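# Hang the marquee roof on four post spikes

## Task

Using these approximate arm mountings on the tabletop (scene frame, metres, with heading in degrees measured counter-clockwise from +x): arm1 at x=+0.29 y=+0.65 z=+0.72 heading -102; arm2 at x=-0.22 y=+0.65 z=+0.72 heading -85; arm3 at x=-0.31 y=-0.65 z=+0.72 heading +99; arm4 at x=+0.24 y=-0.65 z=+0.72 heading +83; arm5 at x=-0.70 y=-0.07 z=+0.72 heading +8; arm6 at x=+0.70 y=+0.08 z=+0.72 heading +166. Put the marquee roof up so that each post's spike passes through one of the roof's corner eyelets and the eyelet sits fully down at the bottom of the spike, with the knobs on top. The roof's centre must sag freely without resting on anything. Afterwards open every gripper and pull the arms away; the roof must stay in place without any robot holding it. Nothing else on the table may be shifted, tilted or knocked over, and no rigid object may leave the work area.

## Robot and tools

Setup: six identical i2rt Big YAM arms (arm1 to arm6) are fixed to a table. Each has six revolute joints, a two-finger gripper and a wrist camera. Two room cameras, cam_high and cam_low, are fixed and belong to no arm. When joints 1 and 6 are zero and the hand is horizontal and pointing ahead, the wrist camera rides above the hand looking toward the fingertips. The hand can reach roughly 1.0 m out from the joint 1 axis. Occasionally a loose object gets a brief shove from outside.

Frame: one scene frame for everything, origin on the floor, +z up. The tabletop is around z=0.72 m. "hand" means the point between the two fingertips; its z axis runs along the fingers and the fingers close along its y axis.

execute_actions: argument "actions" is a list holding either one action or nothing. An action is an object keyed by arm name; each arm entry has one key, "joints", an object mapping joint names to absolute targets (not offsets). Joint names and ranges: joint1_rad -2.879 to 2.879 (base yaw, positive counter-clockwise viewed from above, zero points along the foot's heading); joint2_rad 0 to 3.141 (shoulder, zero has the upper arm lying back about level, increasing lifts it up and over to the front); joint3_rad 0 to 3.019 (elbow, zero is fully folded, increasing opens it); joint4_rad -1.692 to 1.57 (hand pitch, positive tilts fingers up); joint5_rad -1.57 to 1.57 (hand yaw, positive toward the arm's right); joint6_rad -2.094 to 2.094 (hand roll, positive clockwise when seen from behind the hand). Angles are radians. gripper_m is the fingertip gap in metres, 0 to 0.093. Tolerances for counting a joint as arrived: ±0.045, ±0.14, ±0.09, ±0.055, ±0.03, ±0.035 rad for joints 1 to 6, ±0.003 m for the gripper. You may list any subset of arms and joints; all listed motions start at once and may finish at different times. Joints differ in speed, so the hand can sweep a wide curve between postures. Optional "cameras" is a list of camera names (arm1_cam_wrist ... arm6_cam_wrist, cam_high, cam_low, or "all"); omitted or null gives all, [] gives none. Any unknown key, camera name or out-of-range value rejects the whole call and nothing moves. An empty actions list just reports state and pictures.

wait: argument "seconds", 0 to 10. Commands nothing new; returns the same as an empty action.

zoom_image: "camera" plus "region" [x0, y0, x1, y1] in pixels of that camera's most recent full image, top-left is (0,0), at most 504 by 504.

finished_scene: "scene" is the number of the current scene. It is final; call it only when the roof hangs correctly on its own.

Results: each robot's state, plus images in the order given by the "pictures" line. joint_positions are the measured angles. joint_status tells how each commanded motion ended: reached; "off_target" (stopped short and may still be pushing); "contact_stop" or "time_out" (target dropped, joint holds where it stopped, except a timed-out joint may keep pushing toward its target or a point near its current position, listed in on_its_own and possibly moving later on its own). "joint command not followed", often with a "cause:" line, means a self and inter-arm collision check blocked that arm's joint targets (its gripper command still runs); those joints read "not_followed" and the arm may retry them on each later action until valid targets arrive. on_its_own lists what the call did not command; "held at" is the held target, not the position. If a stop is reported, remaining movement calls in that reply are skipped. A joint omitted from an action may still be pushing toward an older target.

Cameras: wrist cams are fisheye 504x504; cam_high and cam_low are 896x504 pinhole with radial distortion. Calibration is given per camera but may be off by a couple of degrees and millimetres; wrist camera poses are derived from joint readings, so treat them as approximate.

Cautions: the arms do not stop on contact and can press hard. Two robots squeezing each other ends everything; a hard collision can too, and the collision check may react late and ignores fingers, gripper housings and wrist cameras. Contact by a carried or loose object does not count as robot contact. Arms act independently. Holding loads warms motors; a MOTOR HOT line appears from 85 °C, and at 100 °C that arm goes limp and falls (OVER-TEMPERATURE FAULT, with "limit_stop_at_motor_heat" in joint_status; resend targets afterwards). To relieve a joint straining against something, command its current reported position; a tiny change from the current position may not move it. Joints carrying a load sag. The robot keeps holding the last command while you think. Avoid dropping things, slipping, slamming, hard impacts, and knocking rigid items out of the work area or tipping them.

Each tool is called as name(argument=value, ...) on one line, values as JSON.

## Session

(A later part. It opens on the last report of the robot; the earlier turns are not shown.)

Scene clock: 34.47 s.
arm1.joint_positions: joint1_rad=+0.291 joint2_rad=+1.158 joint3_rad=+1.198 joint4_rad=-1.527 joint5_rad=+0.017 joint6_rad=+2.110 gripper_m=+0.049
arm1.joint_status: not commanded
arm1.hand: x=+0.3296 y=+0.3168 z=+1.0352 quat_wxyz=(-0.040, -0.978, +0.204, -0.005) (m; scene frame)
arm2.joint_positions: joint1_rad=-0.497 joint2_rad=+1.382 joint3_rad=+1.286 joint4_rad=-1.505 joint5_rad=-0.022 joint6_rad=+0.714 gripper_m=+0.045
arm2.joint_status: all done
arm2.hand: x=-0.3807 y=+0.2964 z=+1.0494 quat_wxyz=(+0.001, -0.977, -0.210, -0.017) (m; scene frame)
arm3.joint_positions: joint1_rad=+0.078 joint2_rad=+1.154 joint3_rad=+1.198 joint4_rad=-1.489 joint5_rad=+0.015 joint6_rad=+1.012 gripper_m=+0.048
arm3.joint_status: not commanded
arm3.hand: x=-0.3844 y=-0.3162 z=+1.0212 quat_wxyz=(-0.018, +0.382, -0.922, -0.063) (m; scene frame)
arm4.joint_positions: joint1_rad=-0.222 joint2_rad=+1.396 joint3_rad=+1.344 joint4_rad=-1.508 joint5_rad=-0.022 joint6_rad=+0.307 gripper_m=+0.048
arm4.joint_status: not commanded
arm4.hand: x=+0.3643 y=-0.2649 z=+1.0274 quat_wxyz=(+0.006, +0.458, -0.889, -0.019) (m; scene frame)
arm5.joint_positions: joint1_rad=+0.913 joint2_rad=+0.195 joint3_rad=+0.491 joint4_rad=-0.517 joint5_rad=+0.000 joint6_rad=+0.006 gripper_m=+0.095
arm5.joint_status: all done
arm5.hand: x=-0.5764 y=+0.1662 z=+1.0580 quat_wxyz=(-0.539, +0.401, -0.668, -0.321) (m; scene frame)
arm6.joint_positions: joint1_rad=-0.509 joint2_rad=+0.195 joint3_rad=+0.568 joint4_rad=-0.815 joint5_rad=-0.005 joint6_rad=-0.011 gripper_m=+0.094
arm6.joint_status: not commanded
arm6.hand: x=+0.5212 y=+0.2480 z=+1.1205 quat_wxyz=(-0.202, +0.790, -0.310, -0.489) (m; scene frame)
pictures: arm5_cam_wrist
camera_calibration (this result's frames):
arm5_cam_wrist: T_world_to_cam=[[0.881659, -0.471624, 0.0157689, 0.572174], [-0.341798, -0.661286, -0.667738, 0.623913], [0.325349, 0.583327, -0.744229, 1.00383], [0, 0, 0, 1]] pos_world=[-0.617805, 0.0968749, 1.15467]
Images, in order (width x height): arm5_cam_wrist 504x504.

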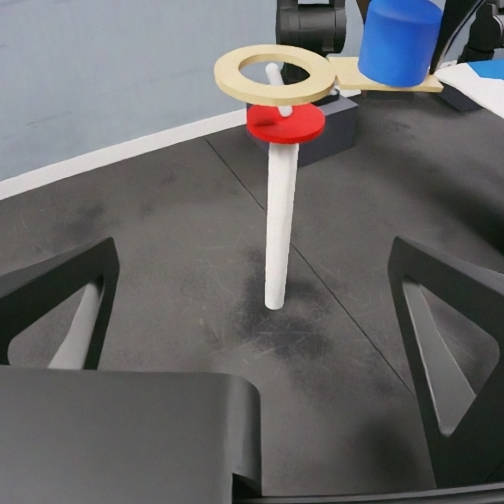

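execute_actions(actions=[{"arm1":{"joints":{"joint3_rad":1.15,"joint4_rad":-1.47}},"arm2":{"joints":{"joint2_rad":1.40,"joint3_rad":1.22,"joint4_rad":-1.42}},"arm3":{"joints":{"joint3_rad":1.15,"joint4_rad":-1.45}},"arm4":{"joints":{"joint3_rad":1.31,"joint4_rad":-1.475}}}], cameras=["arm5_cam_wrist","arm6_cam_wrist","cam_low"])

Scene clock: 37.13 s.
arm1.joint_positions: joint1_rad=+0.291 joint2_rad=+1.156 joint3_rad=+1.153 joint4_rad=-1.481 joint5_rad=+0.015 joint6_rad=+2.110 gripper_m=+0.049
arm1.joint_status: all done
arm1.hand: x=+0.3299 y=+0.3165 z=+1.0188 quat_wxyz=(-0.042, -0.978, +0.204, -0.007) (m; scene frame)
arm2.joint_positions: joint1_rad=-0.497 joint2_rad=+1.404 joint3_rad=+1.214 joint4_rad=-1.424 joint5_rad=-0.022 joint6_rad=+0.726 gripper_m=+0.045
arm2.joint_status: all done
arm2.hand: x=-0.3810 y=+0.2958 z=+1.0141 quat_wxyz=(+0.007, -0.979, -0.204, -0.021) (m; scene frame)
arm3.joint_positions: joint1_rad=+0.078 joint2_rad=+1.154 joint3_rad=+1.162 joint4_rad=-1.450 joint5_rad=+0.015 joint6_rad=+1.012 gripper_m=+0.048
arm3.joint_status: all done
arm3.hand: x=-0.3846 y=-0.3151 z=+1.0076 quat_wxyz=(-0.019, +0.382, -0.922, -0.065) (m; scene frame)
arm4.joint_positions: joint1_rad=-0.222 joint2_rad=+1.396 joint3_rad=+1.315 joint4_rad=-1.485 joint5_rad=-0.022 joint6_rad=+0.307 gripper_m=+0.048
arm4.joint_status: all done
arm4.hand: x=+0.3636 y=-0.2667 z=+1.0165 quat_wxyz=(+0.008, +0.458, -0.889, -0.017) (m; scene frame)
arm5.joint_positions: joint1_rad=+0.913 joint2_rad=+0.195 joint3_rad=+0.491 joint4_rad=-0.517 joint5_rad=+0.000 joint6_rad=+0.006 gripper_m=+0.095
arm5.joint_status: not commanded
arm5.hand: x=-0.5764 y=+0.1662 z=+1.0580 quat_wxyz=(-0.539, +0.401, -0.668, -0.321) (m; scene frame)
arm6.joint_positions: joint1_rad=-0.509 joint2_rad=+0.195 joint3_rad=+0.568 joint4_rad=-0.815 joint5_rad=-0.005 joint6_rad=-0.011 gripper_m=+0.094
arm6.joint_status: not commanded
arm6.hand: x=+0.5212 y=+0.2480 z=+1.1205 quat_wxyz=(-0.202, +0.790, -0.310, -0.489) (m; scene frame)
pictures: arm5_cam_wrist, arm6_cam_wrist, cam_low
camera_calibration (this result's frames):
arm5_cam_wrist: T_world_to_cam=[[0.881659, -0.471624, 0.0157689, 0.572174], [-0.341798, -0.661286, -0.667738, 0.623913], [0.325349, 0.583327, -0.744229, 1.00383], [0, 0, 0, 1]] pos_world=[-0.617805, 0.0968749, 1.15467]
arm6_cam_wrist: T_world_to_cam=[[0.683239, 0.730058, 0.0141404, -0.554164], [0.647233, -0.596533, -0.474593, 0.34643], [-0.338045, 0.333412, -0.880092, 1.2051], [0, 0, 0, 1]] pos_world=[0.561785, 0.209432, 1.23285]
Images, in order (width x height): arm5_cam_wrist 504x504, arm6_cam_wrist 504x504, cam_low 896x504.

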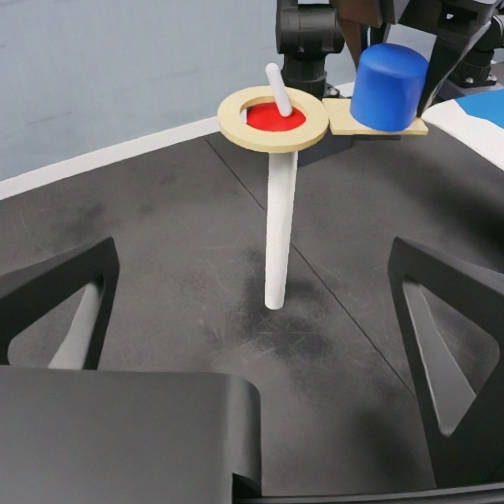

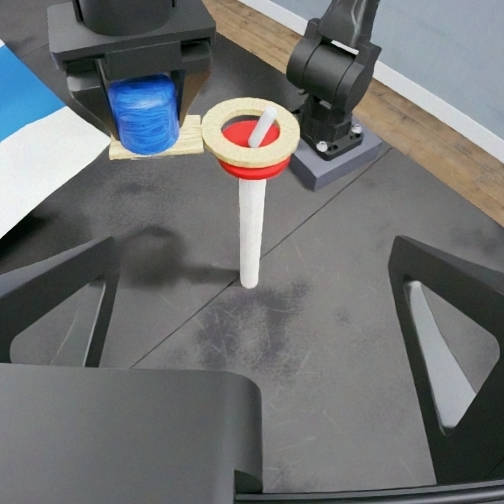

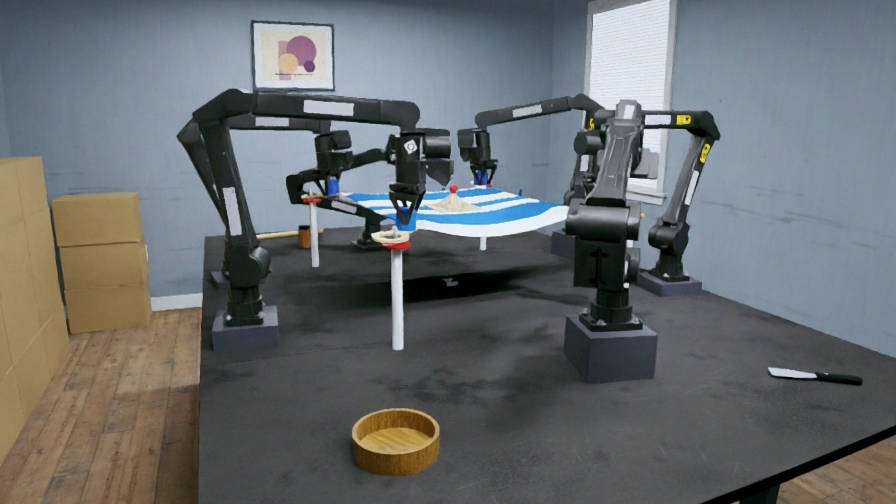

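Arm2 seems to have slipped off its knob; fine. Slightly lower 1 and 4, then release.

execute_actions(actions=[{"arm1":{"joints":{"joint3_rad":1.12,"joint4_rad":-1.44}},"arm4":{"joints":{"joint3_rad":1.285,"joint4_rad":-1.45}}}], cameras=[])

execute_actions(actions=[{"arm1":{"joints":{"gripper_m":0.09}},"arm2":{"joints":{"gripper_m":0.09}},"arm3":{"joints":{"gripper_m":0.09}},"arm4":{"joints":{"gripper_m":0.09}}}], cameras=[])

execute_actions(actions=[{"arm1":{"joints":{"joint3_rad":1.45,"joint4_rad":-1.65}},"arm2":{"joints":{"joint3_rad":1.5,"joint4_rad":-1.65}},"arm3":{"joints":{"joint3_rad":1.45,"joint4_rad":-1.65}},"arm4":{"joints":{"joint3_rad":1.6,"joint4_rad":-1.65}}}], cameras=["cam_high","cam_low","arm1_cam_wrist","arm2_cam_wrist","arm3_cam_wrist","arm4_cam_wrist"])

Scene clock: 38.17 s.
arm1.joint_positions: joint1_rad=+0.291 joint2_rad=+1.146 joint3_rad=+1.144 joint4_rad=-1.466 joint5_rad=+0.014 joint6_rad=+2.107 gripper_m=+0.049
arm1.joint_status: all done
arm1.hand: x=+0.3302 y=+0.3163 z=+1.0185 quat_wxyz=(-0.049, -0.978, +0.203, -0.010) (m; scene frame)
arm2.joint_positions: joint1_rad=-0.497 joint2_rad=+1.404 joint3_rad=+1.214 joint4_rad=-1.424 joint5_rad=-0.022 joint6_rad=+0.726 gripper_m=+0.045
arm2.joint_status: not commanded
arm2.hand: x=-0.3810 y=+0.2958 z=+1.0141 quat_wxyz=(+0.007, -0.979, -0.204, -0.021) (m; scene frame)
arm3.joint_positions: joint1_rad=+0.078 joint2_rad=+1.154 joint3_rad=+1.162 joint4_rad=-1.450 joint5_rad=+0.015 joint6_rad=+1.012 gripper_m=+0.048
arm3.joint_status: not commanded
arm3.hand: x=-0.3846 y=-0.3151 z=+1.0076 quat_wxyz=(-0.019, +0.382, -0.922, -0.065) (m; scene frame)
arm4.joint_positions: joint1_rad=-0.222 joint2_rad=+1.396 joint3_rad=+1.292 joint4_rad=-1.461 joint5_rad=-0.022 joint6_rad=+0.307 gripper_m=+0.048
arm4.joint_status: all done
arm4.hand: x=+0.3633 y=-0.2671 z=+1.0077 quat_wxyz=(+0.007, +0.458, -0.889, -0.018) (m; scene frame)
arm5.joint_positions: joint1_rad=+0.913 joint2_rad=+0.195 joint3_rad=+0.491 joint4_rad=-0.517 joint5_rad=+0.000 joint6_rad=+0.006 gripper_m=+0.095
arm5.joint_status: not commanded
arm5.hand: x=-0.5764 y=+0.1662 z=+1.0580 quat_wxyz=(-0.539, +0.401, -0.668, -0.321) (m; scene frame)
arm6.joint_positions: joint1_rad=-0.509 joint2_rad=+0.195 joint3_rad=+0.568 joint4_rad=-0.815 joint5_rad=-0.005 joint6_rad=-0.011 gripper_m=+0.094
arm6.joint_status: not commanded
arm6.hand: x=+0.5212 y=+0.2480 z=+1.1205 quat_wxyz=(-0.202, +0.790, -0.310, -0.489) (m; scene frame)
pictures: none
No camera images: the call's "cameras" was empty. Leave "cameras" out to get every camera's image.

Scene clock: 38.97 s.
arm1.joint_positions: joint1_rad=+0.309 joint2_rad=+1.146 joint3_rad=+1.122 joint4_rad=-1.453 joint5_rad=+0.003 joint6_rad=+2.101 gripper_m=+0.090
arm1.joint_status: all done
arm1.hand: x=+0.3374 y=+0.3197 z=+1.0099 quat_wxyz=(-0.043, -0.981, +0.191, -0.013) (m; scene frame)
arm2.joint_positions: joint1_rad=-0.511 joint2_rad=+1.404 joint3_rad=+1.214 joint4_rad=-1.424 joint5_rad=-0.010 joint6_rad=+0.725 gripper_m=+0.090
arm2.joint_status: all done
arm2.hand: x=-0.3877 y=+0.2989 z=+1.0140 quat_wxyz=(+0.010, -0.980, -0.198, -0.016) (m; scene frame)
arm3.joint_positions: joint1_rad=+0.090 joint2_rad=+1.154 joint3_rad=+1.162 joint4_rad=-1.450 joint5_rad=+0.004 joint6_rad=+1.012 gripper_m=+0.090
arm3.joint_status: all done
arm3.hand: x=-0.3907 y=-0.3165 z=+1.0076 quat_wxyz=(-0.013, +0.388, -0.919, -0.066) (m; scene frame)
arm4.joint_positions: joint1_rad=-0.223 joint2_rad=+1.396 joint3_rad=+1.292 joint4_rad=-1.457 joint5_rad=-0.010 joint6_rad=+0.307 gripper_m=+0.090
arm4.joint_status: all done
arm4.hand: x=+0.3662 y=-0.2670 z=+1.0076 quat_wxyz=(+0.002, +0.457, -0.889, -0.015) (m; scene frame)
arm5.joint_positions: joint1_rad=+0.913 joint2_rad=+0.195 joint3_rad=+0.491 joint4_rad=-0.517 joint5_rad=+0.000 joint6_rad=+0.006 gripper_m=+0.095
arm5.joint_status: not commanded
arm5.hand: x=-0.5764 y=+0.1662 z=+1.0580 quat_wxyz=(-0.539, +0.401, -0.668, -0.321) (m; scene frame)
arm6.joint_positions: joint1_rad=-0.509 joint2_rad=+0.195 joint3_rad=+0.568 joint4_rad=-0.815 joint5_rad=-0.005 joint6_rad=-0.011 gripper_m=+0.094
arm6.joint_status: not commanded
arm6.hand: x=+0.5212 y=+0.2480 z=+1.1205 quat_wxyz=(-0.202, +0.790, -0.310, -0.489) (m; scene frame)
pictures: none
No camera images: the call's "cameras" was empty. Leave "cameras" out to get every camera's image.

Scene clock: 40.13 s.
arm1.joint_positions: joint1_rad=+0.309 joint2_rad=+1.149 joint3_rad=+1.411 joint4_rad=-1.638 joint5_rad=+0.003 joint6_rad=+2.099 gripper_m=+0.090
arm1.joint_status: all done
arm1.hand: x=+0.3394 y=+0.3068 z=+1.1216 quat_wxyz=(-0.090, -0.977, +0.189, -0.030) (m; scene frame)
arm2.joint_positions: joint1_rad=-0.524 joint2_rad=+1.394 joint3_rad=+1.464 joint4_rad=-1.636 joint5_rad=-0.002 joint6_rad=+0.725 gripper_m=+0.090
arm2.joint_status: all done
arm2.hand: x=-0.3997 y=+0.2900 z=+1.1128 quat_wxyz=(-0.007, -0.981, -0.192, +0.001) (m; scene frame)
arm3.joint_positions: joint1_rad=+0.090 joint2_rad=+1.140 joint3_rad=+1.414 joint4_rad=-1.637 joint5_rad=+0.004 joint6_rad=+1.012 gripper_m=+0.090
arm3.joint_status: all done
arm3.hand: x=-0.3905 y=-0.3173 z=+1.1095 quat_wxyz=(-0.019, +0.387, -0.916, -0.104) (m; scene frame)
arm4.joint_positions: joint1_rad=-0.236 joint2_rad=+1.381 joint3_rad=+1.564 joint4_rad=-1.638 joint5_rad=-0.003 joint6_rad=+0.308 gripper_m=+0.090
arm4.joint_status: all done
arm4.hand: x=+0.3784 y=-0.2553 z=+1.1182 quat_wxyz=(-0.038, +0.450, -0.891, -0.049) (m; scene frame)
arm5.joint_positions: joint1_rad=+0.913 joint2_rad=+0.195 joint3_rad=+0.491 joint4_rad=-0.517 joint5_rad=+0.000 joint6_rad=+0.006 gripper_m=+0.095
arm5.joint_status: not commanded
arm5.hand: x=-0.5764 y=+0.1662 z=+1.0580 quat_wxyz=(-0.539, +0.401, -0.668, -0.321) (m; scene frame)
arm6.joint_positions: joint1_rad=-0.509 joint2_rad=+0.195 joint3_rad=+0.568 joint4_rad=-0.815 joint5_rad=-0.005 joint6_rad=-0.011 gripper_m=+0.094
arm6.joint_status: not commanded
arm6.hand: x=+0.5212 y=+0.2480 z=+1.1205 quat_wxyz=(-0.202, +0.790, -0.310, -0.489) (m; scene frame)
pictures: arm1_cam_wrist, arm2_cam_wrist, arm3_cam_wrist, arm4_cam_wrist, cam_high, cam_low
camera_calibration (this result's frames):
arm1_cam_wrist: T_world_to_cam=[[0.374044, 0.910041, -0.178654, -0.204581], [0.742024, -0.178113, 0.646279, -0.917544], [0.55632, -0.374302, -0.741894, 0.879509], [0, 0, 0, 1]] pos_world=[0.268073, 0.351953, 1.20894]
arm2_cam_wrist: T_world_to_cam=[[-0.386104, 0.921807, -0.0345761, -0.381115], [0.746886, 0.334396, 0.574752, -0.426707], [0.541373, 0.19609, -0.817597, 1.18693], [0, 0, 0, 1]] pos_world=[-0.471018, 0.26126, 1.2025]
arm3_cam_wrist: T_world_to_cam=[[0.713164, -0.679672, -0.17159, 0.2496], [-0.539892, -0.688682, 0.483977, -0.963489], [-0.447117, -0.252515, -0.858092, 0.819359], [0, 0, 0, 1]] pos_world=[-0.331836, -0.28699, 1.21222]
arm4_cam_wrist: T_world_to_cam=[[0.813321, -0.58051, -0.0389549, -0.417894], [-0.492959, -0.723125, 0.483819, -0.533173], [-0.309031, -0.374297, -0.874301, 1.12199], [0, 0, 0, 1]] pos_world=[0.423778, -0.208186, 1.22263]
Images, in order (width x height): arm1_cam_wrist 504x504, arm2_cam_wrist 504x504, arm3_cam_wrist 504x504, arm4_cam_wrist 504x504, cam_high 896x504, cam_low 896x504.

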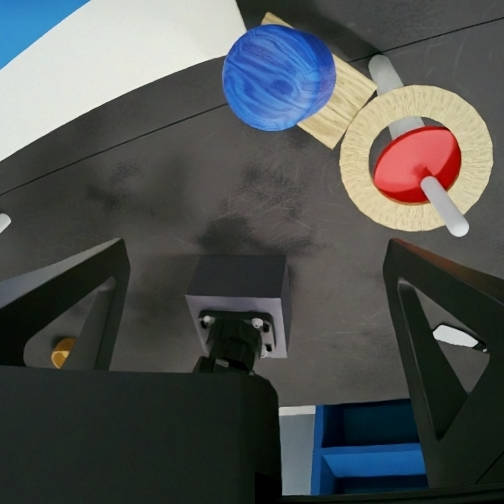

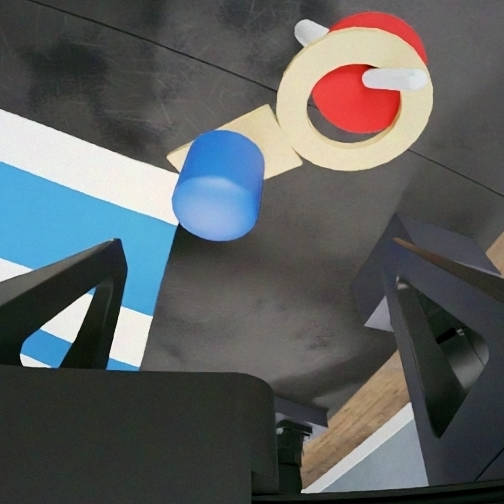

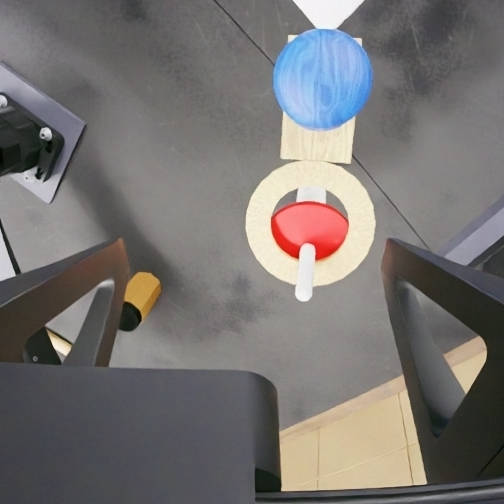

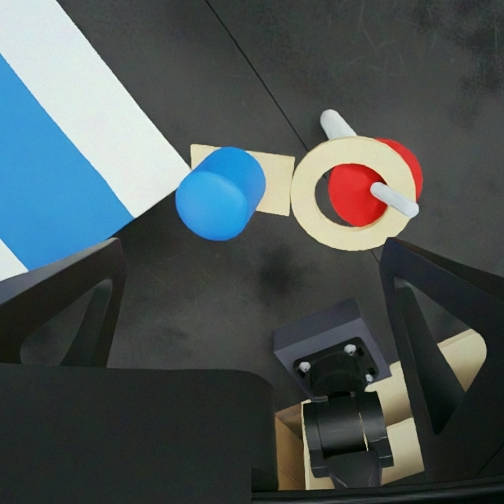

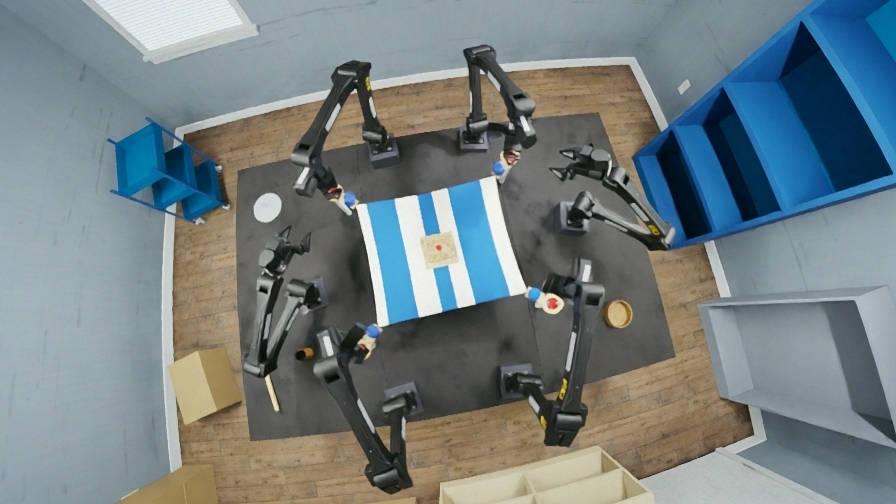

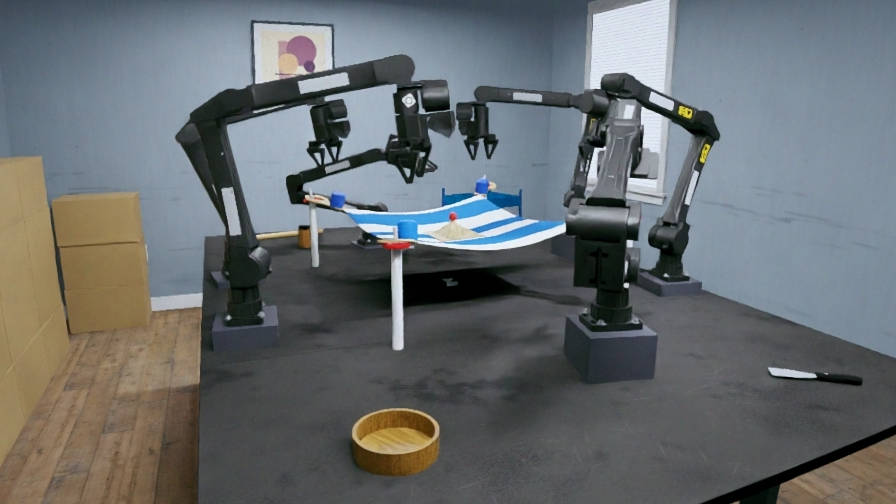

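All four eyelets are on their spikes, so I'll finish the scene.

finished_scene(scene=1)

The scene is finished: the task was done.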